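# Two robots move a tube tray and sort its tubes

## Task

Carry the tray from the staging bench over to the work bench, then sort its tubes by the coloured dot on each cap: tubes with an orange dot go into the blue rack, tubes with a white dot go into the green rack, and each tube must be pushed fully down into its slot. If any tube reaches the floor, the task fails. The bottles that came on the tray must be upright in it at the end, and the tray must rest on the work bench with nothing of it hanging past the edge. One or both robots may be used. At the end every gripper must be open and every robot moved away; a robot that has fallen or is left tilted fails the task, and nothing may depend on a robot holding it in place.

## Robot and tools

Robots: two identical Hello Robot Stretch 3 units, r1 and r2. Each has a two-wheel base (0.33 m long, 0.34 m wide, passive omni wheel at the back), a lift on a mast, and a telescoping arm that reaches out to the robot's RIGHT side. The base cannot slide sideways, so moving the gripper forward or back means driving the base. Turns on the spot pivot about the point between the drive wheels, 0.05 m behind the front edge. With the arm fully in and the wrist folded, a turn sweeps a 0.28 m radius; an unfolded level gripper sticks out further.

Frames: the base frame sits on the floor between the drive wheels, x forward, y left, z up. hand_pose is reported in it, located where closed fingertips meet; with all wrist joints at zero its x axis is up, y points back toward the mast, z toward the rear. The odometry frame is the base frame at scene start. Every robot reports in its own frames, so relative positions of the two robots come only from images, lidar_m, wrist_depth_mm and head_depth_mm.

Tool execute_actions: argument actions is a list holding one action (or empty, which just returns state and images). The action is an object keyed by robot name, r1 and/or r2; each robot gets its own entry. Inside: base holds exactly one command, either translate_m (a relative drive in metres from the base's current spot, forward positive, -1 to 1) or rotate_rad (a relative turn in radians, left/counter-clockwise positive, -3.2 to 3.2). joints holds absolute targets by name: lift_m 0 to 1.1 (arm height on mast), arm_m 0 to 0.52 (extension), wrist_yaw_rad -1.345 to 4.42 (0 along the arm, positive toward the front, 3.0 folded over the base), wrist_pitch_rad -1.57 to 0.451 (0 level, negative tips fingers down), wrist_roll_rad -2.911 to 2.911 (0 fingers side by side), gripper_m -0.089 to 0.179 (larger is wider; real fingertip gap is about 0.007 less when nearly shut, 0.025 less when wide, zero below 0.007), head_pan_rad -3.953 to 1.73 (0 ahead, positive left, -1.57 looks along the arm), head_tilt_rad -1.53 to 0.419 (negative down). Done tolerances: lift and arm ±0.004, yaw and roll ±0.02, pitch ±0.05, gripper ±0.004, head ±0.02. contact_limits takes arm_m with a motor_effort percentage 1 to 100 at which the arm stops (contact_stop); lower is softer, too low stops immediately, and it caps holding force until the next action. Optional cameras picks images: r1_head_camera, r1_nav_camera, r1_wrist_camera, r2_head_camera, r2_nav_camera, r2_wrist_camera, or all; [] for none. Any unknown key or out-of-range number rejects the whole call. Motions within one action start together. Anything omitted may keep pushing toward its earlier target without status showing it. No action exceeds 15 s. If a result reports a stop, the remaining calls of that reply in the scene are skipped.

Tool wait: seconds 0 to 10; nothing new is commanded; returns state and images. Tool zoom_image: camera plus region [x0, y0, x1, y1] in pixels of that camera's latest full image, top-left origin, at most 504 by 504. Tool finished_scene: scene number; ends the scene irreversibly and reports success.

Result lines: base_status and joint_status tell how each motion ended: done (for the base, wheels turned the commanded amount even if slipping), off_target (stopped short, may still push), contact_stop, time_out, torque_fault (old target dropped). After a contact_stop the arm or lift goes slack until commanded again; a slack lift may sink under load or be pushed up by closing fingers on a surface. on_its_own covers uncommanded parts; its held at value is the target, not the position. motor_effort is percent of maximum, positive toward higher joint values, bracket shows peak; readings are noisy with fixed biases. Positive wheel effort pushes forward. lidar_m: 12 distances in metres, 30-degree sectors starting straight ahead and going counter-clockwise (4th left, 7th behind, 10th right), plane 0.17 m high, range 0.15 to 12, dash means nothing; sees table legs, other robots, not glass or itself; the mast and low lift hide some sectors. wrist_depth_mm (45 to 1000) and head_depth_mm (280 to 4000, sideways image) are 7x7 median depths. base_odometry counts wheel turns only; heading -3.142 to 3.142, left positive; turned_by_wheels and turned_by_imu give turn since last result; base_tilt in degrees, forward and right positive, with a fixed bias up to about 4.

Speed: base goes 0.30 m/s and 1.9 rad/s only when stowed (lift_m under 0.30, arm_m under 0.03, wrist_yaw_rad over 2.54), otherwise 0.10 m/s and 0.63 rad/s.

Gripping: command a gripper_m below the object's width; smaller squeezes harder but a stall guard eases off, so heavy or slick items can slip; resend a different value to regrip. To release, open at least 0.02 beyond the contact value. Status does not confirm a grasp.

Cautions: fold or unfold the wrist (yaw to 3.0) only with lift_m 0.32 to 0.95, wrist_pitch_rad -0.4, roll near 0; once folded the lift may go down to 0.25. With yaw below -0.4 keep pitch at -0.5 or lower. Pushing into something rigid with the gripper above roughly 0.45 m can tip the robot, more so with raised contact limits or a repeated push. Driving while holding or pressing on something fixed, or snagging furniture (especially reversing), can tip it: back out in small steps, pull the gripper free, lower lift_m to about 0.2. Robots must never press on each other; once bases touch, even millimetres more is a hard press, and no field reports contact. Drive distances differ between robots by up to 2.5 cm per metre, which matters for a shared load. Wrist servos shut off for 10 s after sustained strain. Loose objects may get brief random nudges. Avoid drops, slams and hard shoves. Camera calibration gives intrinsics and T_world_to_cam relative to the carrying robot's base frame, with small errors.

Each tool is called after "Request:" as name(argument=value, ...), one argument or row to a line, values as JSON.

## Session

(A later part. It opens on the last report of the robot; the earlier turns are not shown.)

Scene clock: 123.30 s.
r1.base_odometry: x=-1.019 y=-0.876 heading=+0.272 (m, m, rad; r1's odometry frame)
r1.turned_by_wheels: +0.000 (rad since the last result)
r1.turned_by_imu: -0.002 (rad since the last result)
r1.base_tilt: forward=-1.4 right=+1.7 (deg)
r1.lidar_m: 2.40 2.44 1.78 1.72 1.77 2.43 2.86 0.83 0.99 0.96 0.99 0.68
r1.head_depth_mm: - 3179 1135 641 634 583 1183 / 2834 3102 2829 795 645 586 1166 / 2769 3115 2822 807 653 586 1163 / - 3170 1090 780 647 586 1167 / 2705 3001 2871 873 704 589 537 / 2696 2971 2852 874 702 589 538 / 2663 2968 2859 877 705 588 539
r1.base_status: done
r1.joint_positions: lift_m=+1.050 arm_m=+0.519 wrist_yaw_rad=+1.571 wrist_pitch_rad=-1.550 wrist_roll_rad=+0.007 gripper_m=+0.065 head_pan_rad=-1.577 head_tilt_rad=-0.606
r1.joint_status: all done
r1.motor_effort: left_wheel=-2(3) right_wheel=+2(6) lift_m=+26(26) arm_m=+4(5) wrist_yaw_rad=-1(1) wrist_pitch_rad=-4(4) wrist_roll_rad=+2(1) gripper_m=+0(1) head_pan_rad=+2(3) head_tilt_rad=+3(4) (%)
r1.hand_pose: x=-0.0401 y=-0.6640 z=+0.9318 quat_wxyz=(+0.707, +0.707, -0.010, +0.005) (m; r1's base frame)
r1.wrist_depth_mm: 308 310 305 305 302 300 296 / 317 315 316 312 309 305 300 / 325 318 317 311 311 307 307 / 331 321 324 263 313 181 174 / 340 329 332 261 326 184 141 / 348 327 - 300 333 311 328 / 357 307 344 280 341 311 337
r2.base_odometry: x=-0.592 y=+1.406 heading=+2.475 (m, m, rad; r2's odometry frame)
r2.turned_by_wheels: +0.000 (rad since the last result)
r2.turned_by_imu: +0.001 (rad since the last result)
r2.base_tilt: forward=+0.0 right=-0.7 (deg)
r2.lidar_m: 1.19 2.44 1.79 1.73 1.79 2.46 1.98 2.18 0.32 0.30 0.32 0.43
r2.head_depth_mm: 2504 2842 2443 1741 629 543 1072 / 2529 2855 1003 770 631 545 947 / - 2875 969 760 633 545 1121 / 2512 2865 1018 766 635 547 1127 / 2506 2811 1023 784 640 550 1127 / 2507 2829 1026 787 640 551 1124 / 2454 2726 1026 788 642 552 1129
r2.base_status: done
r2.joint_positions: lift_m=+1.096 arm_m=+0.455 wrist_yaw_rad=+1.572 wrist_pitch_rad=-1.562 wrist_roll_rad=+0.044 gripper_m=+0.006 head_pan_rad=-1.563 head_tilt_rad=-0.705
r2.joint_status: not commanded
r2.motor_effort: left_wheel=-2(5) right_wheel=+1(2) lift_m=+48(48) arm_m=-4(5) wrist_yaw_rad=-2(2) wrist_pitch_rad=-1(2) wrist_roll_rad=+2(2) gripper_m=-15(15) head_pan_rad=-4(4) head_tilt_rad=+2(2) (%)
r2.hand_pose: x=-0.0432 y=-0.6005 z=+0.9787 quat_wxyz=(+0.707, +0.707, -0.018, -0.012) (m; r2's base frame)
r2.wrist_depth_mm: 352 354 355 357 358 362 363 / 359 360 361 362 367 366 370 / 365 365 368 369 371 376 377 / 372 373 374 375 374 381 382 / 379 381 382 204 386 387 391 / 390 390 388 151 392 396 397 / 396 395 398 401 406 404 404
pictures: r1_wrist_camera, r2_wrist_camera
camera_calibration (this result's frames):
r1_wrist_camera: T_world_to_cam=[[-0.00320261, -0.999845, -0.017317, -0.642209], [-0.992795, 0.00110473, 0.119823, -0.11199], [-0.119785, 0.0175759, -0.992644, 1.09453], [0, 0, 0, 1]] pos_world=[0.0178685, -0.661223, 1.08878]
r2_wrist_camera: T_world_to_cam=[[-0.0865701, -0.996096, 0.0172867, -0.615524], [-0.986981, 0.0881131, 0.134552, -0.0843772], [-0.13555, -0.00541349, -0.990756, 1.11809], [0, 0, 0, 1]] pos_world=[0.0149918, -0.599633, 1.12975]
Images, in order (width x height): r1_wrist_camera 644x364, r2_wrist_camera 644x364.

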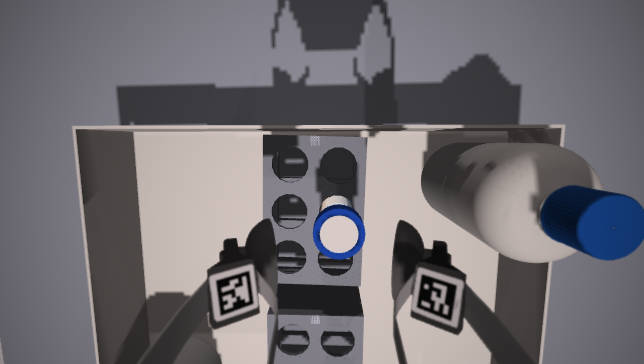

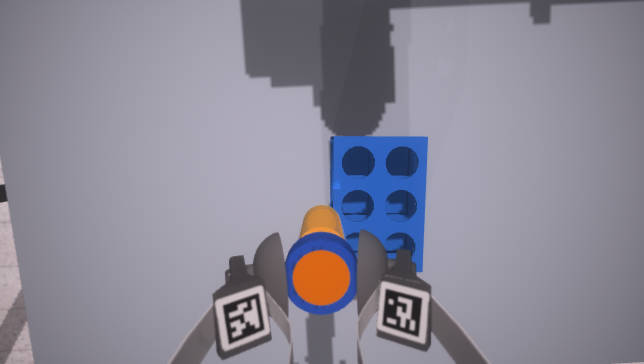

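Request:
execute_actions(
  actions=[
    {"r1":{"joints":{"lift_m":1.001,"gripper_m":0.06}},"r2":{"base":{"translate_m":-0.002},"joints":{"arm_m":0.488}}},
  ],
  cameras=["r1_wrist_camera","r2_wrist_camera"],
)

Request:
execute_actions(
  actions=[
    {"r1":{"joints":{"gripper_m":0.005}},"r2":{"joints":{"lift_m":1.05}}},
  ],
  cameras=["r1_wrist_camera","r2_wrist_camera","r2_head_camera"],
)

Scene clock: 125.30 s.
r1.base_odometry: x=-1.019 y=-0.876 heading=+0.272 (m, m, rad; r1's odometry frame)
r1.turned_by_wheels: +0.000 (rad since the last result)
r1.turned_by_imu: +0.000 (rad since the last result)
r1.base_tilt: forward=-1.4 right=+1.7 (deg)
r1.lidar_m: 2.40 2.44 1.79 1.72 1.78 2.43 2.85 0.83 0.99 0.96 0.99 0.68
r1.head_depth_mm: 2709 - 1041 642 635 584 1189 / 2638 3170 2845 795 646 584 1165 / 2667 3023 2859 807 652 586 1165 / 2598 - 881 777 647 586 1166 / 2702 2947 2843 877 703 589 537 / 2711 2994 2856 874 704 588 539 / 2675 3000 2869 876 707 590 538
r1.base_status: not commanded
r1.joint_positions: lift_m=+1.001 arm_m=+0.519 wrist_yaw_rad=+1.571 wrist_pitch_rad=-1.550 wrist_roll_rad=+0.007 gripper_m=+0.060 head_pan_rad=-1.577 head_tilt_rad=-0.606
r1.joint_status: all done
r1.motor_effort: left_wheel=-2(2) right_wheel=+2(2) lift_m=+20(24) arm_m=+4(4) wrist_yaw_rad=-1(1) wrist_pitch_rad=-4(4) wrist_roll_rad=+2(2) gripper_m=+0(31) head_pan_rad=+4(3) head_tilt_rad=+4(4) (%)
r1.hand_pose: x=-0.0401 y=-0.6640 z=+0.8832 quat_wxyz=(+0.707, +0.707, -0.010, +0.005) (m; r1's base frame)
r1.wrist_depth_mm: 264 262 259 259 255 252 251 / 270 267 266 263 263 259 258 / 257 272 269 264 264 261 259 / 232 277 274 214 268 169 130 / 232 282 279 210 276 162 126 / 234 288 286 222 - 277 135 / 245 293 292 244 289 283 239
r2.base_odometry: x=-0.591 y=+1.405 heading=+2.475 (m, m, rad; r2's odometry frame)
r2.turned_by_wheels: +0.000 (rad since the last result)
r2.turned_by_imu: -0.001 (rad since the last result)
r2.base_tilt: forward=-0.1 right=-0.8 (deg)
r2.lidar_m: 1.19 2.45 1.79 1.72 1.79 2.46 1.98 2.17 0.31 0.30 0.32 0.43
r2.head_depth_mm: 2512 2861 2414 1767 629 542 1073 / 2528 2860 1004 771 629 545 958 / - 2890 969 757 632 547 1116 / 2489 2859 1012 772 632 546 1127 / 2475 2886 1016 784 636 549 1127 / 2529 2823 1022 787 638 550 1125 / 2450 2768 1031 790 642 551 1128
r2.base_status: done
r2.joint_positions: lift_m=+1.096 arm_m=+0.488 wrist_yaw_rad=+1.572 wrist_pitch_rad=-1.562 wrist_roll_rad=+0.044 gripper_m=+0.006 head_pan_rad=-1.563 head_tilt_rad=-0.705
r2.joint_status: all done
r2.motor_effort: left_wheel=-2(4) right_wheel=+2(3) lift_m=+48(48) arm_m=+2(2) wrist_yaw_rad=-2(2) wrist_pitch_rad=-2(1) wrist_roll_rad=+2(2) gripper_m=-15(15) head_pan_rad=-4(5) head_tilt_rad=+3(3) (%)
r2.hand_pose: x=-0.0432 y=-0.6329 z=+0.9787 quat_wxyz=(+0.707, +0.707, -0.018, -0.012) (m; r2's base frame)
r2.wrist_depth_mm: 351 352 355 357 359 359 361 / 359 360 360 362 365 368 372 / 365 365 367 369 372 374 374 / 371 373 375 373 376 383 384 / 378 382 382 204 387 388 396 / 385 386 391 151 393 398 399 / 391 395 398 398 402 405 409
pictures: r1_wrist_camera, r2_wrist_camera
camera_calibration (this result's frames):
r1_wrist_camera: T_world_to_cam=[[-0.00320196, -0.999845, -0.017317, -0.643052], [-0.992795, 0.00110409, 0.119823, -0.106164], [-0.119785, 0.0175759, -0.992644, 1.04626], [0, 0, 0, 1]] pos_world=[0.0178685, -0.661224, 1.04015]
r2_wrist_camera: T_world_to_cam=[[-0.086569, -0.996096, 0.0172923, -0.64778], [-0.986973, 0.0881131, 0.134614, -0.0816015], [-0.135612, -0.00541356, -0.990747, 1.1179], [0, 0, 0, 1]] pos_world=[0.0149852, -0.632009, 1.12974]
Images, in order (width x height): r1_wrist_camera 644x364, r2_wrist_camera 644x364.

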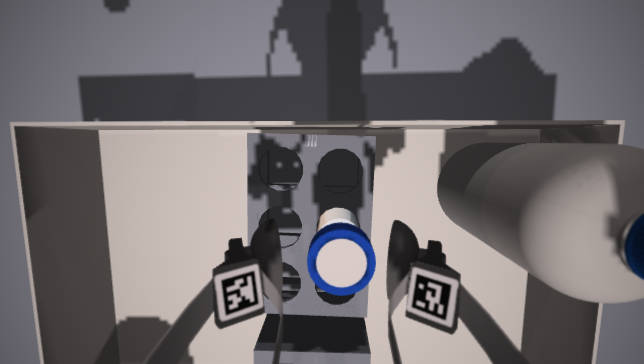

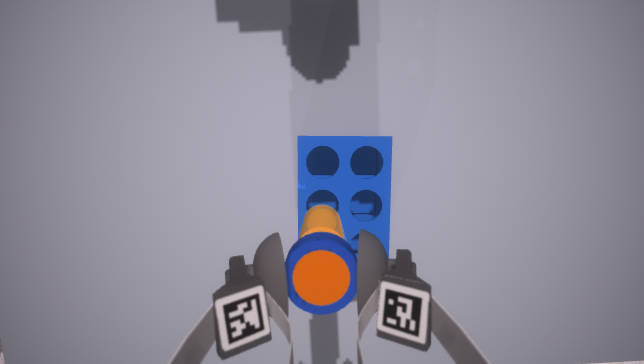

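Scene clock: 126.57 s.
r1.base_odometry: x=-1.019 y=-0.876 heading=+0.272 (m, m, rad; r1's odometry frame)
r1.turned_by_wheels: +0.000 (rad since the last result)
r1.turned_by_imu: +0.000 (rad since the last result)
r1.base_tilt: forward=-1.4 right=+1.7 (deg)
r1.lidar_m: 2.40 2.44 1.79 1.72 1.78 2.43 2.86 0.83 0.99 0.96 0.99 0.68
r1.head_depth_mm: 2739 - 1044 640 634 583 1182 / 2693 3199 2828 795 645 584 1163 / 2658 3044 2829 809 654 586 1165 / 2601 - 882 777 649 587 1169 / 2691 2984 2856 872 703 587 538 / 2680 2999 2870 875 704 589 538 / 2648 2955 2873 877 704 590 538
r1.base_status: not commanded
r1.joint_positions: lift_m=+1.001 arm_m=+0.519 wrist_yaw_rad=+1.571 wrist_pitch_rad=-1.550 wrist_roll_rad=+0.007 gripper_m=+0.005 head_pan_rad=-1.577 head_tilt_rad=-0.606
r1.joint_status: all done
r1.motor_effort: left_wheel=-2(2) right_wheel=+2(2) lift_m=+20(20) arm_m=+4(4) wrist_yaw_rad=-1(1) wrist_pitch_rad=-4(4) wrist_roll_rad=+1(1) gripper_m=-10(84) head_pan_rad=+2(3) head_tilt_rad=+3(4) (%)
r1.hand_pose: x=-0.0401 y=-0.6640 z=+0.8832 quat_wxyz=(+0.707, +0.707, -0.010, +0.005) (m; r1's base frame)
r1.wrist_depth_mm: 265 262 259 260 257 252 253 / 268 268 266 263 260 259 258 / 256 272 270 265 264 262 258 / 233 277 275 214 269 169 129 / 232 282 282 176 273 162 127 / 232 289 284 189 281 278 134 / 245 293 293 245 289 283 238
r2.base_odometry: x=-0.591 y=+1.405 heading=+2.475 (m, m, rad; r2's odometry frame)
r2.turned_by_wheels: +0.000 (rad since the last result)
r2.turned_by_imu: +0.000 (rad since the last result)
r2.base_tilt: forward=+0.0 right=-0.7 (deg)
r2.lidar_m: 1.19 2.44 1.79 1.73 1.79 2.46 1.97 2.18 0.31 0.30 0.32 0.43
r2.head_depth_mm: 2602 2868 2414 1751 628 541 1074 / 2522 2839 1006 773 631 543 961 / - 2938 1005 755 632 546 1118 / 2558 2897 1013 772 638 546 1121 / 2557 2852 1023 782 637 548 1125 / 2509 2897 1021 785 639 551 1124 / 2474 2788 1032 790 641 552 1123
r2.base_status: not commanded
r2.joint_positions: lift_m=+1.051 arm_m=+0.488 wrist_yaw_rad=+1.572 wrist_pitch_rad=-1.562 wrist_roll_rad=+0.044 gripper_m=+0.006 head_pan_rad=-1.563 head_tilt_rad=-0.705
r2.joint_status: all done
r2.motor_effort: left_wheel=-2(2) right_wheel=+2(1) lift_m=+20(44) arm_m=+1(1) wrist_yaw_rad=-2(2) wrist_pitch_rad=-1(2) wrist_roll_rad=+2(2) gripper_m=-15(15) head_pan_rad=-3(4) head_tilt_rad=+2(2) (%)
r2.hand_pose: x=-0.0432 y=-0.6329 z=+0.9328 quat_wxyz=(+0.707, +0.707, -0.018, -0.012) (m; r2's base frame)
r2.wrist_depth_mm: 307 309 311 313 315 316 319 / 314 314 317 319 319 321 323 / 320 320 323 322 327 328 331 / 325 326 329 273 331 334 335 / 330 333 333 204 337 340 341 / 338 337 340 151 345 347 351 / 344 347 349 350 352 354 355
pictures: r1_wrist_camera, r2_head_camera (sideways: a quarter turn clockwise sets it upright), r2_wrist_camera
camera_calibration (this result's frames):
r1_wrist_camera: T_world_to_cam=[[-0.00320244, -0.999845, -0.017317, -0.643055], [-0.992795, 0.00110456, 0.119823, -0.106163], [-0.119785, 0.0175759, -0.992644, 1.04626], [0, 0, 0, 1]] pos_world=[0.0178685, -0.661227, 1.04015]
r2_head_camera: T_world_to_cam=[[0.0148313, 0.692935, -0.720847, 0.962368], [0.999869, -0.0149938, 0.0061589, -0.0179049], [-0.0065405, -0.720844, -0.693067, 0.858854], [0, 0, 0, 1]] pos_world=[0.00924673, -0.0480282, 1.28907]
r2_wrist_camera: T_world_to_cam=[[-0.0865688, -0.996096, 0.0172922, -0.646988], [-0.986973, 0.0881128, 0.134614, -0.0754159], [-0.135612, -0.00541359, -0.990747, 1.07238], [0, 0, 0, 1]] pos_world=[0.0149852, -0.632012, 1.0838]
Images, in order (width x height): r1_wrist_camera 644x364, r2_head_camera 896x504, r2_wrist_camera 644x364.

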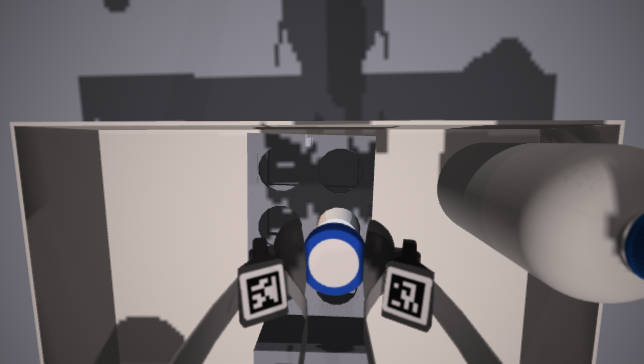

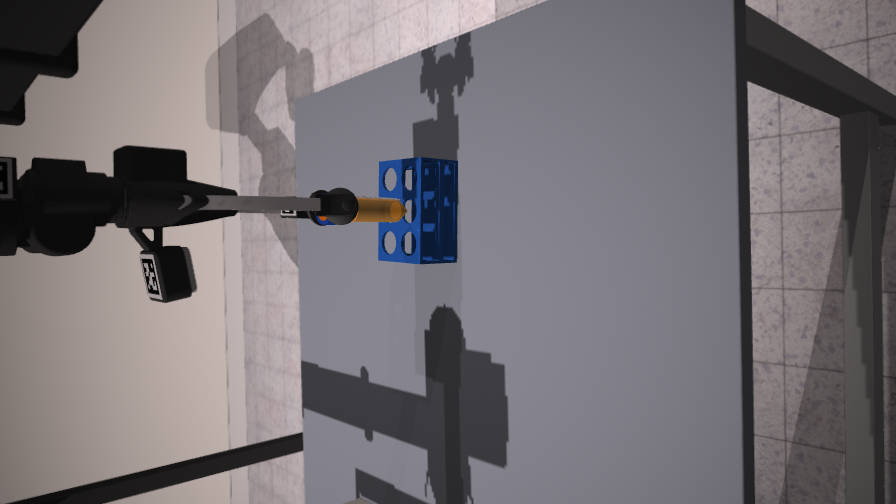

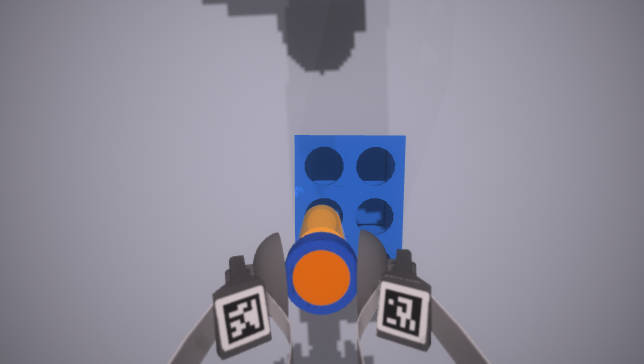

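Request:
execute_actions(
  actions=[
    {"r1":{"joints":{"lift_m":1.097}},"r2":{"joints":{"arm_m":0.4895,"lift_m":0.991}}},
  ],
  cameras=["r1_wrist_camera","r2_wrist_camera"],
)

Request:
execute_actions(
  actions=[
    {"r1":{"base":{"translate_m":-0.471},"joints":{"arm_m":0.489}},"r2":{"joints":{"gripper_m":0.065}}},
  ],
  cameras=["r1_wrist_camera","r2_wrist_camera"],
)

Scene clock: 128.57 s.
r1.base_odometry: x=-1.019 y=-0.876 heading=+0.272 (m, m, rad; r1's odometry frame)
r1.turned_by_wheels: +0.000 (rad since the last result)
r1.turned_by_imu: +0.000 (rad since the last result)
r1.base_tilt: forward=-1.4 right=+1.6 (deg)
r1.lidar_m: 2.40 2.45 1.78 1.72 1.78 2.43 2.85 0.83 1.00 0.96 1.00 0.68
r1.head_depth_mm: 2810 3071 1142 641 635 584 1185 / 2765 3133 2829 796 645 584 1162 / 2708 3090 2832 808 654 586 1164 / - 3095 839 792 646 586 1169 / 2700 3042 2843 871 703 588 538 / 2654 2983 2853 874 705 589 537 / 2674 2977 2898 877 705 590 539
r1.base_status: not commanded
r1.joint_positions: lift_m=+1.097 arm_m=+0.519 wrist_yaw_rad=+1.571 wrist_pitch_rad=-1.550 wrist_roll_rad=+0.007 gripper_m=+0.005 head_pan_rad=-1.577 head_tilt_rad=-0.606
r1.joint_status: all done
r1.motor_effort: left_wheel=-2(2) right_wheel=+2(2) lift_m=+26(28) arm_m=+4(4) wrist_yaw_rad=-1(1) wrist_pitch_rad=-4(4) wrist_roll_rad=+2(2) gripper_m=-10(10) head_pan_rad=+4(3) head_tilt_rad=+3(4) (%)
r1.hand_pose: x=-0.0401 y=-0.6640 z=+0.9788 quat_wxyz=(+0.707, +0.707, -0.010, +0.005) (m; r1's base frame)
r1.wrist_depth_mm: 355 354 348 348 344 341 339 / 366 363 356 354 353 346 347 / 371 367 366 305 361 354 355 / 381 375 372 345 351 221 360 / 389 381 380 176 375 236 370 / 398 389 386 241 378 375 375 / 410 383 397 333 393 384 386
r2.base_odometry: x=-0.591 y=+1.405 heading=+2.475 (m, m, rad; r2's odometry frame)
r2.turned_by_wheels: +0.000 (rad since the last result)
r2.turned_by_imu: -0.001 (rad since the last result)
r2.base_tilt: forward=-0.1 right=-0.5 (deg)
r2.lidar_m: 1.19 2.44 1.79 1.73 1.79 2.46 1.98 2.17 0.31 0.30 0.32 0.43
r2.head_depth_mm: 2468 - 2411 1754 628 541 1064 / 2378 2878 1008 774 630 543 956 / - - 1007 753 633 545 1117 / 2443 2802 1012 771 635 548 1127 / 2505 2850 1023 783 637 548 1128 / 2509 2833 1031 788 639 550 1123 / 2456 2779 1029 789 642 550 1130
r2.base_status: not commanded
r2.joint_positions: lift_m=+0.992 arm_m=+0.489 wrist_yaw_rad=+1.572 wrist_pitch_rad=-1.562 wrist_roll_rad=+0.044 gripper_m=+0.006 head_pan_rad=-1.563 head_tilt_rad=-0.705
r2.joint_status: all done
r2.motor_effort: left_wheel=-2(2) right_wheel=+1(1) lift_m=+20(22) arm_m=+1(1) wrist_yaw_rad=-2(2) wrist_pitch_rad=-2(1) wrist_roll_rad=+2(2) gripper_m=-15(14) head_pan_rad=-3(3) head_tilt_rad=+3(3) (%)
r2.hand_pose: x=-0.0432 y=-0.6344 z=+0.8738 quat_wxyz=(+0.707, +0.707, -0.018, -0.012) (m; r2's base frame)
r2.wrist_depth_mm: 252 253 255 255 257 259 259 / 257 257 259 260 261 263 265 / 260 261 263 263 265 267 268 / 265 266 270 212 264 271 274 / 270 271 272 206 272 279 279 / 275 277 279 151 281 283 285 / 280 283 285 287 289 290 291
pictures: r1_wrist_camera, r2_wrist_camera
camera_calibration (this result's frames):
r1_wrist_camera: T_world_to_cam=[[-0.00320284, -0.999845, -0.017317, -0.6414], [-0.992795, 0.00110496, 0.119823, -0.11762], [-0.119785, 0.017576, -0.992644, 1.14117], [0, 0, 0, 1]] pos_world=[0.0178685, -0.661227, 1.13576]
r2_wrist_camera: T_world_to_cam=[[-0.086569, -0.996096, 0.0172922, -0.64747], [-0.986973, 0.088113, 0.134614, -0.06734], [-0.135612, -0.00541356, -0.990747, 1.01391], [0, 0, 0, 1]] pos_world=[0.0149852, -0.63352, 1.02479]
Images, in order (width x height): r1_wrist_camera 644x364, r2_wrist_camera 644x364.

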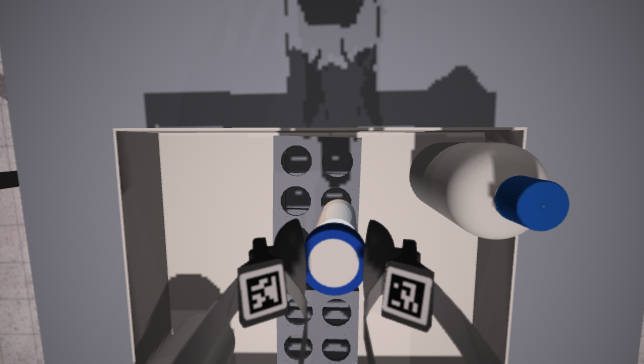

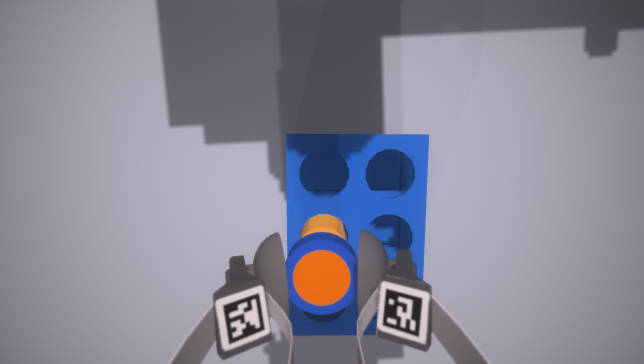

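Scene clock: 134.53 s.
r1.base_odometry: x=-1.473 y=-1.002 heading=+0.272 (m, m, rad; r1's odometry frame)
r1.turned_by_wheels: +0.000 (rad since the last result)
r1.turned_by_imu: +0.003 (rad since the last result)
r1.base_tilt: forward=-1.5 right=+1.7 (deg)
r1.lidar_m: 2.87 2.44 1.78 1.72 1.78 2.43 2.39 0.44 0.44 0.96 1.00 1.12
r1.head_depth_mm: 2777 3100 2826 867 697 585 1184 / 2738 3082 2817 866 699 585 1166 / 2720 3077 2841 785 701 585 1166 / - 3081 1099 814 701 588 1162 / 2685 3051 2881 876 703 588 537 / 2662 2986 2887 874 704 590 538 / 2661 2980 2863 820 669 590 538
r1.base_status: done
r1.joint_positions: lift_m=+1.097 arm_m=+0.489 wrist_yaw_rad=+1.571 wrist_pitch_rad=-1.550 wrist_roll_rad=+0.007 gripper_m=+0.005 head_pan_rad=-1.577 head_tilt_rad=-0.606
r1.joint_status: all done
r1.motor_effort: left_wheel=-2(6) right_wheel=+2(3) lift_m=+27(26) arm_m=-3(4) wrist_yaw_rad=-1(1) wrist_pitch_rad=-4(4) wrist_roll_rad=+1(1) gripper_m=-10(10) head_pan_rad=+4(3) head_tilt_rad=+3(4) (%)
r1.hand_pose: x=-0.0401 y=-0.6346 z=+0.9788 quat_wxyz=(+0.707, +0.707, -0.010, +0.005) (m; r1's base frame)
r1.wrist_depth_mm: 360 356 352 347 345 341 340 / 366 364 359 354 351 348 345 / 377 367 365 363 362 357 356 / 383 377 375 369 368 366 359 / - 384 381 176 370 374 368 / - 394 391 209 381 383 376 / - 405 400 398 394 387 385
r2.base_odometry: x=-0.591 y=+1.405 heading=+2.475 (m, m, rad; r2's odometry frame)
r2.turned_by_wheels: +0.000 (rad since the last result)
r2.turned_by_imu: -0.001 (rad since the last result)
r2.base_tilt: forward=+0.0 right=-0.8 (deg)
r2.lidar_m: 1.19 2.45 1.79 1.73 1.79 2.46 1.98 2.17 0.32 0.30 0.32 0.43
r2.head_depth_mm: 2451 - 2422 1740 627 542 1068 / 2394 2895 1005 774 631 544 959 / - - 1011 750 634 546 1115 / 2462 2809 1016 774 635 545 1117 / 2508 2820 1024 785 637 548 1120 / 2501 2874 1024 789 640 551 1126 / 2508 2790 1035 789 640 552 1128
r2.base_status: not commanded
r2.joint_positions: lift_m=+0.992 arm_m=+0.489 wrist_yaw_rad=+1.572 wrist_pitch_rad=-1.562 wrist_roll_rad=+0.044 gripper_m=+0.065 head_pan_rad=-1.563 head_tilt_rad=-0.705
r2.joint_status: all done
r2.motor_effort: left_wheel=-2(2) right_wheel=+1(2) lift_m=+20(20) arm_m=+2(2) wrist_yaw_rad=-2(1) wrist_pitch_rad=-2(2) wrist_roll_rad=+2(2) gripper_m=+1(93) head_pan_rad=-2(4) head_tilt_rad=+3(3) (%)
r2.hand_pose: x=-0.0432 y=-0.6344 z=+0.8738 quat_wxyz=(+0.707, +0.707, -0.018, -0.012) (m; r2's base frame)
r2.wrist_depth_mm: 251 253 254 256 257 258 261 / 257 258 259 260 261 263 264 / 261 262 264 264 266 269 271 / 266 266 269 212 264 274 274 / 271 271 273 212 271 279 279 / 276 278 279 153 - 284 285 / 280 283 285 286 290 288 290
pictures: r1_wrist_camera, r2_wrist_camera
camera_calibration (this result's frames):
r1_wrist_camera: T_world_to_cam=[[-0.00320258, -0.999845, -0.017317, -0.612066], [-0.992795, 0.0011047, 0.119823, -0.117652], [-0.119785, 0.0175759, -0.992644, 1.14065], [0, 0, 0, 1]] pos_world=[0.0178685, -0.631889, 1.13576]
r2_wrist_camera: T_world_to_cam=[[-0.0865687, -0.996096, 0.0172922, -0.64747], [-0.986973, 0.0881127, 0.134614, -0.0673404], [-0.135612, -0.00541361, -0.990747, 1.01391], [0, 0, 0, 1]] pos_world=[0.0149852, -0.63352, 1.02479]
Images, in order (width x height): r1_wrist_camera 644x364, r2_wrist_camera 644x364.

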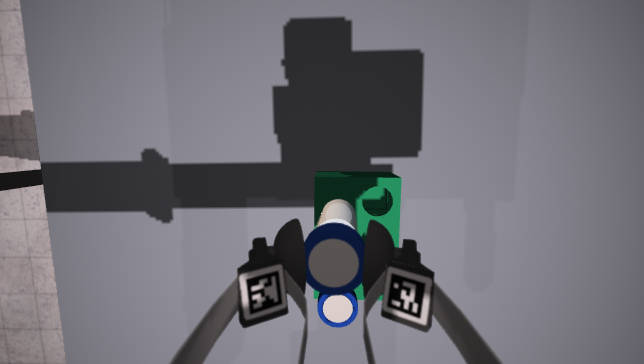

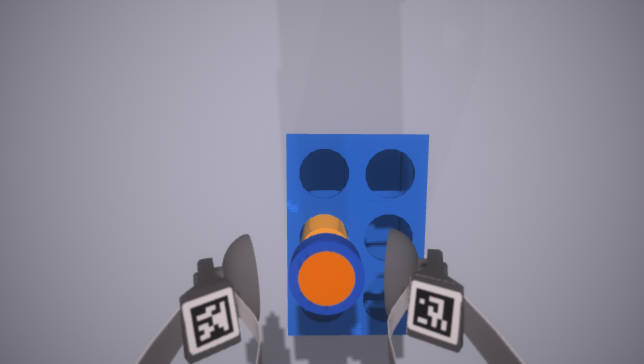

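Request:
execute_actions(
  actions=[
    {"r1":{"joints":{"lift_m":0.999,"arm_m":0.488}},"r2":{"joints":{"lift_m":1.07}}},
  ],
  cameras=["r1_wrist_camera"],
)

Request:
execute_actions(
  actions=[
    {"r1":{"joints":{"gripper_m":0.065}}},
  ],
  cameras=["r1_wrist_camera"],
)

Request:
execute_actions(
  actions=[
    {"r1":{"joints":{"lift_m":1.05}}},
  ],
  cameras=["r1_wrist_camera"],
)

Request:
execute_actions(
  actions=[
    {"r1":{"base":{"translate_m":-0.3},"joints":{"arm_m":0,"lift_m":1.09,"head_pan_rad":-1.0}},"r2":{"base":{"translate_m":-0.3},"joints":{"arm_m":0,"head_pan_rad":-1.0}}},
  ],
  cameras=["r1_head_camera","r2_head_camera","r1_nav_camera"],
)

Scene clock: 136.73 s.
r1.base_odometry: x=-1.473 y=-1.002 heading=+0.272 (m, m, rad; r1's odometry frame)
r1.turned_by_wheels: +0.000 (rad since the last result)
r1.turned_by_imu: +0.000 (rad since the last result)
r1.base_tilt: forward=-1.4 right=+1.8 (deg)
r1.lidar_m: 2.87 2.44 1.78 1.72 1.78 2.44 2.39 0.44 0.44 0.96 0.99 1.12
r1.head_depth_mm: 2735 - 1812 863 697 584 1182 / 2694 3207 2842 865 699 585 1164 / 2689 3095 2839 782 700 587 1166 / 2642 - 1097 790 702 587 1167 / 2651 2988 1978 873 703 587 537 / 2700 3011 2867 872 703 589 538 / 2654 2974 2847 820 667 590 538
r1.base_status: not commanded
r1.joint_positions: lift_m=+0.999 arm_m=+0.488 wrist_yaw_rad=+1.571 wrist_pitch_rad=-1.550 wrist_roll_rad=+0.007 gripper_m=+0.005 head_pan_rad=-1.577 head_tilt_rad=-0.606
r1.joint_status: all done
r1.motor_effort: left_wheel=-2(2) right_wheel=+2(2) lift_m=+20(25) arm_m=-3(4) wrist_yaw_rad=-1(1) wrist_pitch_rad=-4(4) wrist_roll_rad=+2(1) gripper_m=-10(10) head_pan_rad=+4(3) head_tilt_rad=+4(3) (%)
r1.hand_pose: x=-0.0401 y=-0.6336 z=+0.8812 quat_wxyz=(+0.707, +0.707, -0.010, +0.005) (m; r1's base frame)
r1.wrist_depth_mm: 263 261 259 256 255 253 250 / 268 265 262 262 259 258 256 / 274 271 269 267 264 263 261 / 279 278 275 271 269 267 264 / 286 285 279 176 270 274 272 / 291 289 289 188 279 279 278 / 295 297 295 226 257 287 284
r2.base_odometry: x=-0.591 y=+1.405 heading=+2.475 (m, m, rad; r2's odometry frame)
r2.turned_by_wheels: +0.000 (rad since the last result)
r2.turned_by_imu: -0.001 (rad since the last result)
r2.base_tilt: forward=-0.1 right=-0.7 (deg)
r2.lidar_m: 1.19 2.45 1.80 1.73 1.80 2.46 1.98 2.17 0.32 0.30 0.32 0.43
r2.head_depth_mm: 2605 2842 2410 1732 628 543 1074 / 2521 2901 1005 773 630 544 960 / - 2914 1004 750 634 544 1122 / 2513 2912 1010 770 635 547 1122 / 2505 2855 1019 784 639 548 1124 / 2503 2828 1022 792 638 551 1124 / 2483 2821 1032 790 642 552 1132
r2.base_status: not commanded
r2.joint_positions: lift_m=+1.069 arm_m=+0.489 wrist_yaw_rad=+1.572 wrist_pitch_rad=-1.562 wrist_roll_rad=+0.044 gripper_m=+0.065 head_pan_rad=-1.563 head_tilt_rad=-0.705
r2.joint_status: all done
r2.motor_effort: left_wheel=-2(2) right_wheel=+2(1) lift_m=+48(51) arm_m=+1(1) wrist_yaw_rad=-2(2) wrist_pitch_rad=-1(2) wrist_roll_rad=+2(2) gripper_m=+0(1) head_pan_rad=-3(4) head_tilt_rad=+3(3) (%)
r2.hand_pose: x=-0.0432 y=-0.6344 z=+0.9517 quat_wxyz=(+0.707, +0.707, -0.018, -0.012) (m; r2's base frame)
r2.wrist_depth_mm: 326 328 330 331 332 334 337 / 331 332 336 337 340 341 343 / 336 338 343 340 344 347 350 / 344 347 347 290 350 352 357 / 348 352 352 293 355 362 362 / 359 361 359 363 - 368 371 / 365 366 369 370 375 377 379
pictures: r1_wrist_camera
camera_calibration (this result's frames):
r1_wrist_camera: T_world_to_cam=[[-0.0032027, -0.999845, -0.017317, -0.612764], [-0.992795, 0.00110482, 0.119823, -0.105957], [-0.119785, 0.0175759, -0.992644, 1.04374], [0, 0, 0, 1]] pos_world=[0.0178685, -0.630897, 1.03815]
Images, in order (width x height): r1_wrist_camera 644x364.

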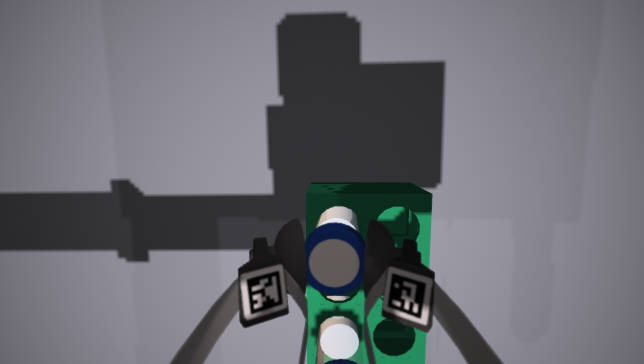

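Scene clock: 137.83 s.
r1.base_odometry: x=-1.473 y=-1.002 heading=+0.272 (m, m, rad; r1's odometry frame)
r1.turned_by_wheels: +0.000 (rad since the last result)
r1.turned_by_imu: +0.000 (rad since the last result)
r1.base_tilt: forward=-1.4 right=+1.8 (deg)
r1.lidar_m: 2.87 2.44 1.78 1.71 1.78 2.44 2.39 0.44 0.44 0.96 1.00 1.12
r1.head_depth_mm: 2724 - 1807 867 696 582 1181 / 2695 3228 2818 867 698 585 1161 / 2652 3075 2840 784 701 586 1171 / 2622 - 1966 791 703 588 1165 / 2692 2986 1972 874 704 588 539 / 2653 2985 2839 874 703 590 538 / 2652 2941 2871 819 669 588 540
r1.base_status: not commanded
r1.joint_positions: lift_m=+0.999 arm_m=+0.488 wrist_yaw_rad=+1.571 wrist_pitch_rad=-1.550 wrist_roll_rad=+0.007 gripper_m=+0.065 head_pan_rad=-1.577 head_tilt_rad=-0.606
r1.joint_status: all done
r1.motor_effort: left_wheel=-2(2) right_wheel=+2(2) lift_m=+19(20) arm_m=-3(3) wrist_yaw_rad=-1(1) wrist_pitch_rad=-4(4) wrist_roll_rad=+1(2) gripper_m=+0(80) head_pan_rad=+4(3) head_tilt_rad=+4(3) (%)
r1.hand_pose: x=-0.0401 y=-0.6336 z=+0.8812 quat_wxyz=(+0.707, +0.707, -0.010, +0.005) (m; r1's base frame)
r1.wrist_depth_mm: 261 259 259 257 253 252 250 / 268 266 263 263 258 257 255 / 273 271 269 266 264 261 258 / 282 278 274 272 268 267 266 / 288 284 281 209 247 273 272 / 294 289 - 222 253 281 279 / 297 298 294 226 255 288 283
r2.base_odometry: x=-0.591 y=+1.405 heading=+2.475 (m, m, rad; r2's odometry frame)
r2.turned_by_wheels: +0.000 (rad since the last result)
r2.turned_by_imu: +0.000 (rad since the last result)
r2.base_tilt: forward=-0.1 right=-0.6 (deg)
r2.lidar_m: 1.19 2.45 1.79 1.73 1.79 2.47 1.98 2.17 0.32 0.30 0.32 0.43
r2.head_depth_mm: 2571 2828 2387 1758 628 542 1074 / 2498 2817 1004 778 630 542 959 / - 2867 1007 755 633 546 1117 / 2529 2920 1015 770 635 546 1125 / 2505 2815 1022 782 637 550 1125 / 2485 2842 1022 788 639 550 1131 / 2513 2832 1031 790 642 551 1131
r2.base_status: not commanded
r2.joint_positions: lift_m=+1.069 arm_m=+0.489 wrist_yaw_rad=+1.572 wrist_pitch_rad=-1.562 wrist_roll_rad=+0.044 gripper_m=+0.065 head_pan_rad=-1.563 head_tilt_rad=-0.705
r2.joint_status: not commanded
r2.motor_effort: left_wheel=-2(2) right_wheel=+1(1) lift_m=+48(48) arm_m=+1(2) wrist_yaw_rad=-2(2) wrist_pitch_rad=-2(2) wrist_roll_rad=+2(2) gripper_m=+1(0) head_pan_rad=-4(5) head_tilt_rad=+3(3) (%)
r2.hand_pose: x=-0.0432 y=-0.6344 z=+0.9517 quat_wxyz=(+0.707, +0.707, -0.018, -0.012) (m; r2's base frame)
r2.wrist_depth_mm: 326 328 332 330 333 334 335 / 331 333 336 338 337 341 345 / 338 339 340 342 345 348 349 / 343 346 346 290 349 354 354 / 352 353 354 293 355 362 362 / 356 359 360 364 - 368 370 / 364 365 370 371 374 377 377
pictures: r1_wrist_camera
camera_calibration (this result's frames):
r1_wrist_camera: T_world_to_cam=[[-0.00320198, -0.999845, -0.017317, -0.612764], [-0.992795, 0.00110411, 0.119823, -0.105957], [-0.119785, 0.0175759, -0.992644, 1.04374], [0, 0, 0, 1]] pos_world=[0.0178685, -0.630897, 1.03815]
Images, in order (width x height): r1_wrist_camera 644x364.

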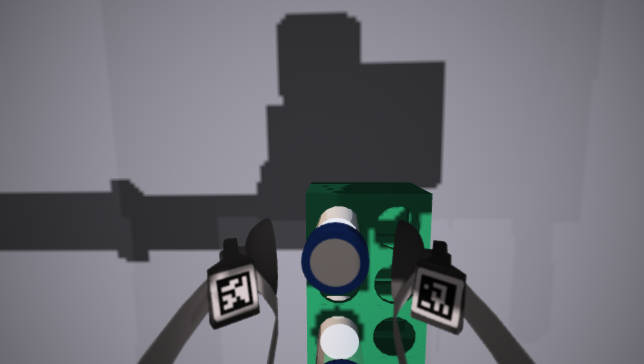

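Scene clock: 139.13 s.
r1.base_odometry: x=-1.473 y=-1.002 heading=+0.272 (m, m, rad; r1's odometry frame)
r1.turned_by_wheels: +0.000 (rad since the last result)
r1.turned_by_imu: +0.000 (rad since the last result)
r1.base_tilt: forward=-1.4 right=+1.8 (deg)
r1.lidar_m: 2.87 2.44 1.78 1.72 1.77 2.44 2.39 0.44 0.44 0.96 1.00 1.12
r1.head_depth_mm: - 3128 2832 861 697 583 1182 / 2862 3085 2814 864 699 584 1162 / 2783 3094 2831 780 699 585 1167 / - 3070 2930 786 702 588 1164 / 2699 2959 2875 875 702 589 537 / 2681 2974 2869 873 704 588 537 / 2677 2973 2886 820 668 589 538
r1.base_status: not commanded
r1.joint_positions: lift_m=+1.050 arm_m=+0.488 wrist_yaw_rad=+1.571 wrist_pitch_rad=-1.550 wrist_roll_rad=+0.007 gripper_m=+0.065 head_pan_rad=-1.577 head_tilt_rad=-0.606
r1.joint_status: all done
r1.motor_effort: left_wheel=-2(2) right_wheel=+2(2) lift_m=+26(28) arm_m=-3(3) wrist_yaw_rad=-1(1) wrist_pitch_rad=-4(4) wrist_roll_rad=+2(1) gripper_m=+1(1) head_pan_rad=+2(3) head_tilt_rad=+4(4) (%)
r1.hand_pose: x=-0.0401 y=-0.6336 z=+0.9318 quat_wxyz=(+0.707, +0.707, -0.010, +0.005) (m; r1's base frame)
r1.wrist_depth_mm: 313 310 307 306 298 300 296 / 318 317 313 308 309 307 302 / 324 322 318 317 314 310 307 / 333 327 327 321 321 319 313 / 340 337 334 268 325 325 320 / 348 345 - 288 306 332 328 / 361 349 353 260 343 338 335
r2.base_odometry: x=-0.591 y=+1.405 heading=+2.475 (m, m, rad; r2's odometry frame)
r2.turned_by_wheels: +0.000 (rad since the last result)
r2.turned_by_imu: +0.000 (rad since the last result)
r2.base_tilt: forward=+0.0 right=-0.8 (deg)
r2.lidar_m: 1.19 2.45 1.79 1.73 1.79 2.46 1.98 2.17 0.32 0.30 0.32 0.43
r2.head_depth_mm: 2564 2833 2426 1746 630 543 1066 / 2509 2873 1003 775 631 543 960 / - 2877 1003 753 635 546 1121 / 2532 2918 1018 774 635 548 1125 / 2505 2829 1021 785 638 547 1125 / 2491 2803 1026 786 640 550 1134 / 2507 2843 1029 791 641 550 1132
r2.base_status: not commanded
r2.joint_positions: lift_m=+1.069 arm_m=+0.489 wrist_yaw_rad=+1.572 wrist_pitch_rad=-1.562 wrist_roll_rad=+0.044 gripper_m=+0.065 head_pan_rad=-1.563 head_tilt_rad=-0.705
r2.joint_status: not commanded
r2.motor_effort: left_wheel=-2(2) right_wheel=+1(1) lift_m=+48(48) arm_m=+1(2) wrist_yaw_rad=-2(2) wrist_pitch_rad=-2(1) wrist_roll_rad=+2(2) gripper_m=+0(0) head_pan_rad=-3(5) head_tilt_rad=+3(3) (%)
r2.hand_pose: x=-0.0432 y=-0.6344 z=+0.9517 quat_wxyz=(+0.707, +0.707, -0.018, -0.012) (m; r2's base frame)
r2.wrist_depth_mm: 325 327 327 331 333 336 337 / 332 332 335 337 337 340 341 / 337 341 342 342 344 347 348 / 343 345 348 291 351 353 356 / 350 353 355 293 359 362 363 / 358 358 360 365 - 370 371 / 365 363 370 371 376 377 378
pictures: r1_wrist_camera
camera_calibration (this result's frames):
r1_wrist_camera: T_world_to_cam=[[-0.00320206, -0.999845, -0.017317, -0.611886], [-0.992795, 0.00110418, 0.119823, -0.112024], [-0.119785, 0.0175759, -0.992644, 1.09399], [0, 0, 0, 1]] pos_world=[0.0178685, -0.630895, 1.08877]
Images, in order (width x height): r1_wrist_camera 644x364.

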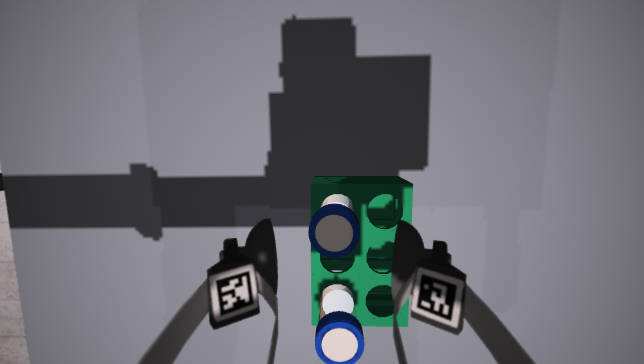

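Scene clock: 143.90 s.
r1.base_odometry: x=-1.762 y=-1.083 heading=+0.272 (m, m, rad; r1's odometry frame)
r1.turned_by_wheels: +0.000 (rad since the last result)
r1.turned_by_imu: +0.001 (rad since the last result)
r1.base_tilt: forward=-1.5 right=+1.7 (deg)
r1.lidar_m: 1.41 2.43 1.78 1.72 1.78 2.17 2.09 2.16 2.97 0.31 0.99 1.36
r1.head_depth_mm: 2668 2968 2817 866 717 - 491 / 2813 3120 2836 788 697 598 531 / 2951 3279 1147 804 700 586 1187 / 3111 3495 1147 871 701 588 1241 / 3278 3639 1088 873 705 617 1242 / 3478 3793 1062 813 706 1358 1244 / 3710 3947 1039 794 706 1420 1244
r1.base_status: done
r1.joint_positions: lift_m=+1.090 arm_m=+0.000 wrist_yaw_rad=+1.571 wrist_pitch_rad=-1.550 wrist_roll_rad=+0.007 gripper_m=+0.065 head_pan_rad=-1.007 head_tilt_rad=-0.606
r1.joint_status: all done
r1.motor_effort: left_wheel=-2(7) right_wheel=+2(3) lift_m=+26(27) arm_m=-3(3) wrist_yaw_rad=-1(1) wrist_pitch_rad=-4(4) wrist_roll_rad=+2(1) gripper_m=+1(1) head_pan_rad=+3(42) head_tilt_rad=+3(4) (%)
r1.hand_pose: x=-0.0402 y=-0.1456 z=+0.9718 quat_wxyz=(+0.707, +0.707, -0.010, +0.005) (m; r1's base frame)
r1.wrist_depth_mm: - - - - - 337 335 / - - - - - 343 342 / - - - - - 352 346 / - - - - - 361 353 / - - - - - - - / - - - - - - - / - - - - - - -
r2.base_odometry: x=-0.355 y=+1.219 heading=+2.475 (m, m, rad; r2's odometry frame)
r2.turned_by_wheels: +0.000 (rad since the last result)
r2.turned_by_imu: +0.000 (rad since the last result)
r2.base_tilt: forward=-0.1 right=-0.8 (deg)
r2.lidar_m: 1.19 2.44 1.80 1.72 1.79 2.47 1.69 1.90 3.12 0.30 0.30 0.43
r2.head_depth_mm: 2482 2791 997 770 673 - 1094 / 2635 2910 1002 757 640 526 1114 / 2773 3096 1007 769 634 558 945 / 2918 3250 1013 781 635 1223 1068 / 3091 3336 1018 786 636 1276 1104 / 3336 3492 981 788 674 1246 1128 / 3540 1403 902 790 1437 1261 1131
r2.base_status: done
r2.joint_positions: lift_m=+1.069 arm_m=+0.002 wrist_yaw_rad=+1.572 wrist_pitch_rad=-1.562 wrist_roll_rad=+0.044 gripper_m=+0.065 head_pan_rad=-1.007 head_tilt_rad=-0.705
r2.joint_status: all done
joint sent to its limit — the command would take r2.arm_m past its lower limit, so that joint was sent only as far as its limit.
r2.motor_effort: left_wheel=-1(5) right_wheel=+1(2) lift_m=+48(48) arm_m=-4(3) wrist_yaw_rad=-2(2) wrist_pitch_rad=-1(2) wrist_roll_rad=+2(2) gripper_m=+0(0) head_pan_rad=+4(42) head_tilt_rad=+3(3) (%)
r2.hand_pose: x=-0.0432 y=-0.1475 z=+0.9517 quat_wxyz=(+0.707, +0.707, -0.018, -0.012) (m; r2's base frame)
r2.wrist_depth_mm: - - - - 916 338 338 / - - - - 510 345 344 / - - - - - - - / - - - - - - - / - - - - - - - / - - - - - - - / - - - - - - -
pictures: r1_head_camera (sideways: a quarter turn clockwise sets it upright), r1_nav_camera (sideways: a quarter turn counterclockwise sets it upright), r2_head_camera (sideways: a quarter turn clockwise sets it upright)
camera_calibration (this result's frames):
r1_head_camera: T_world_to_cam=[[-0.265786, 0.531817, -0.80407, 1.06494], [0.879458, 0.475385, 0.0237169, -0.0345382], [0.394856, -0.700842, -0.594062, 0.731808], [0, 0, 0, 1]] pos_world=[0.0244629, -0.037053, 1.29184]
r1_nav_camera: T_world_to_cam=[[0.355304, -0.491506, 0.795098, -0.997056], [-0.80971, -0.58683, -0.000927137, 0.056717], [0.467043, -0.64347, -0.60648, 0.741871], [0, 0, 0, 1]] pos_world=[0.0536961, 0.0205963, 1.24274]
r2_head_camera: T_world_to_cam=[[-0.353324, 0.596193, -0.720913, 0.9647], [0.856975, 0.515322, 0.00616105, -0.0170361], [0.375176, -0.615627, -0.692998, 0.856436], [0, 0, 0, 1]] pos_world=[0.0341376, -0.0391232, 1.28908]
Images, in order (width x height): r1_head_camera 896x504, r1_nav_camera 672x504, r2_head_camera 896x504.

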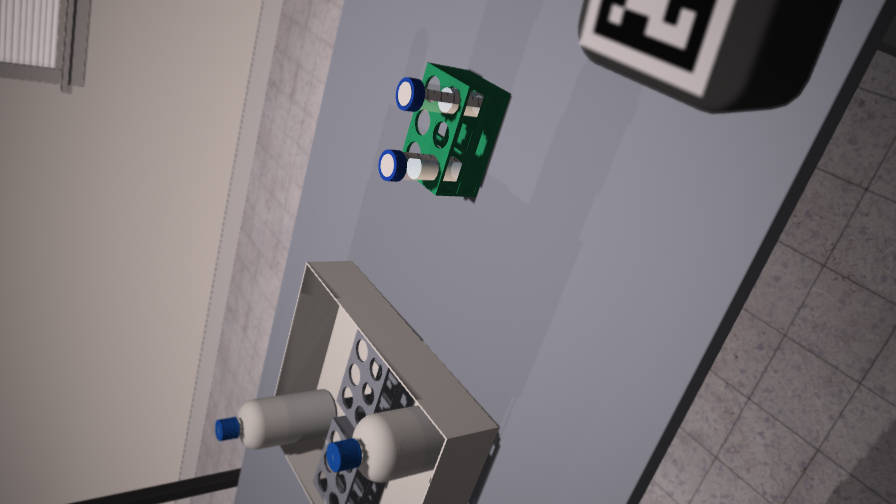

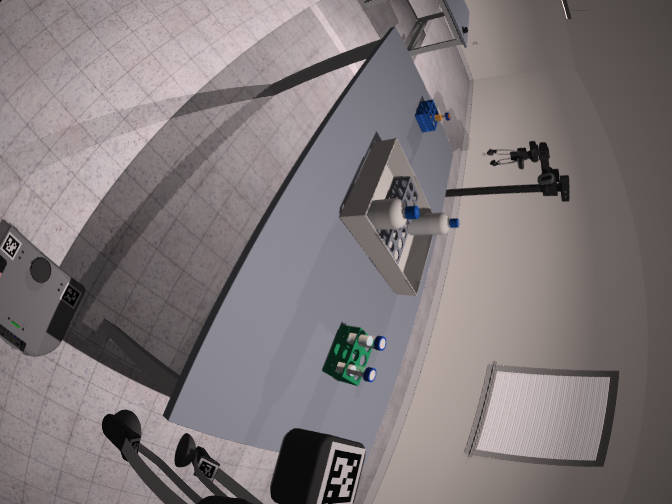

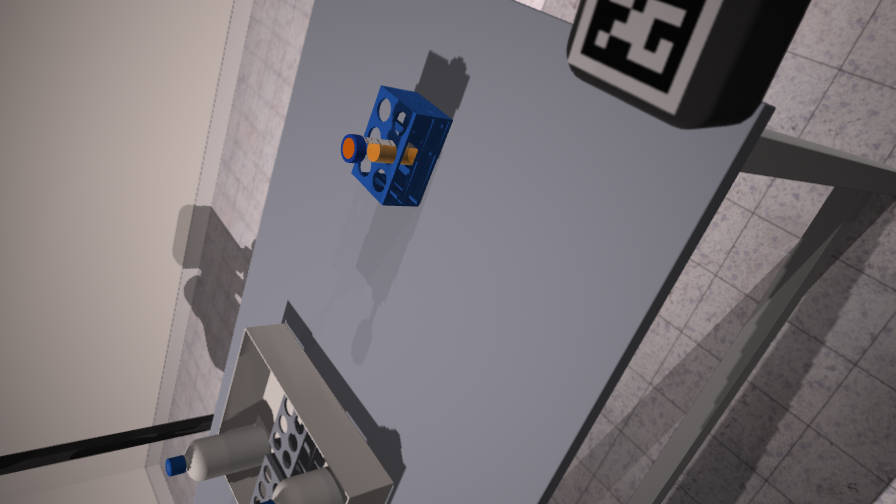

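Request:
finished_scene(
  scene=1,
)

The scene is finished: the task was done.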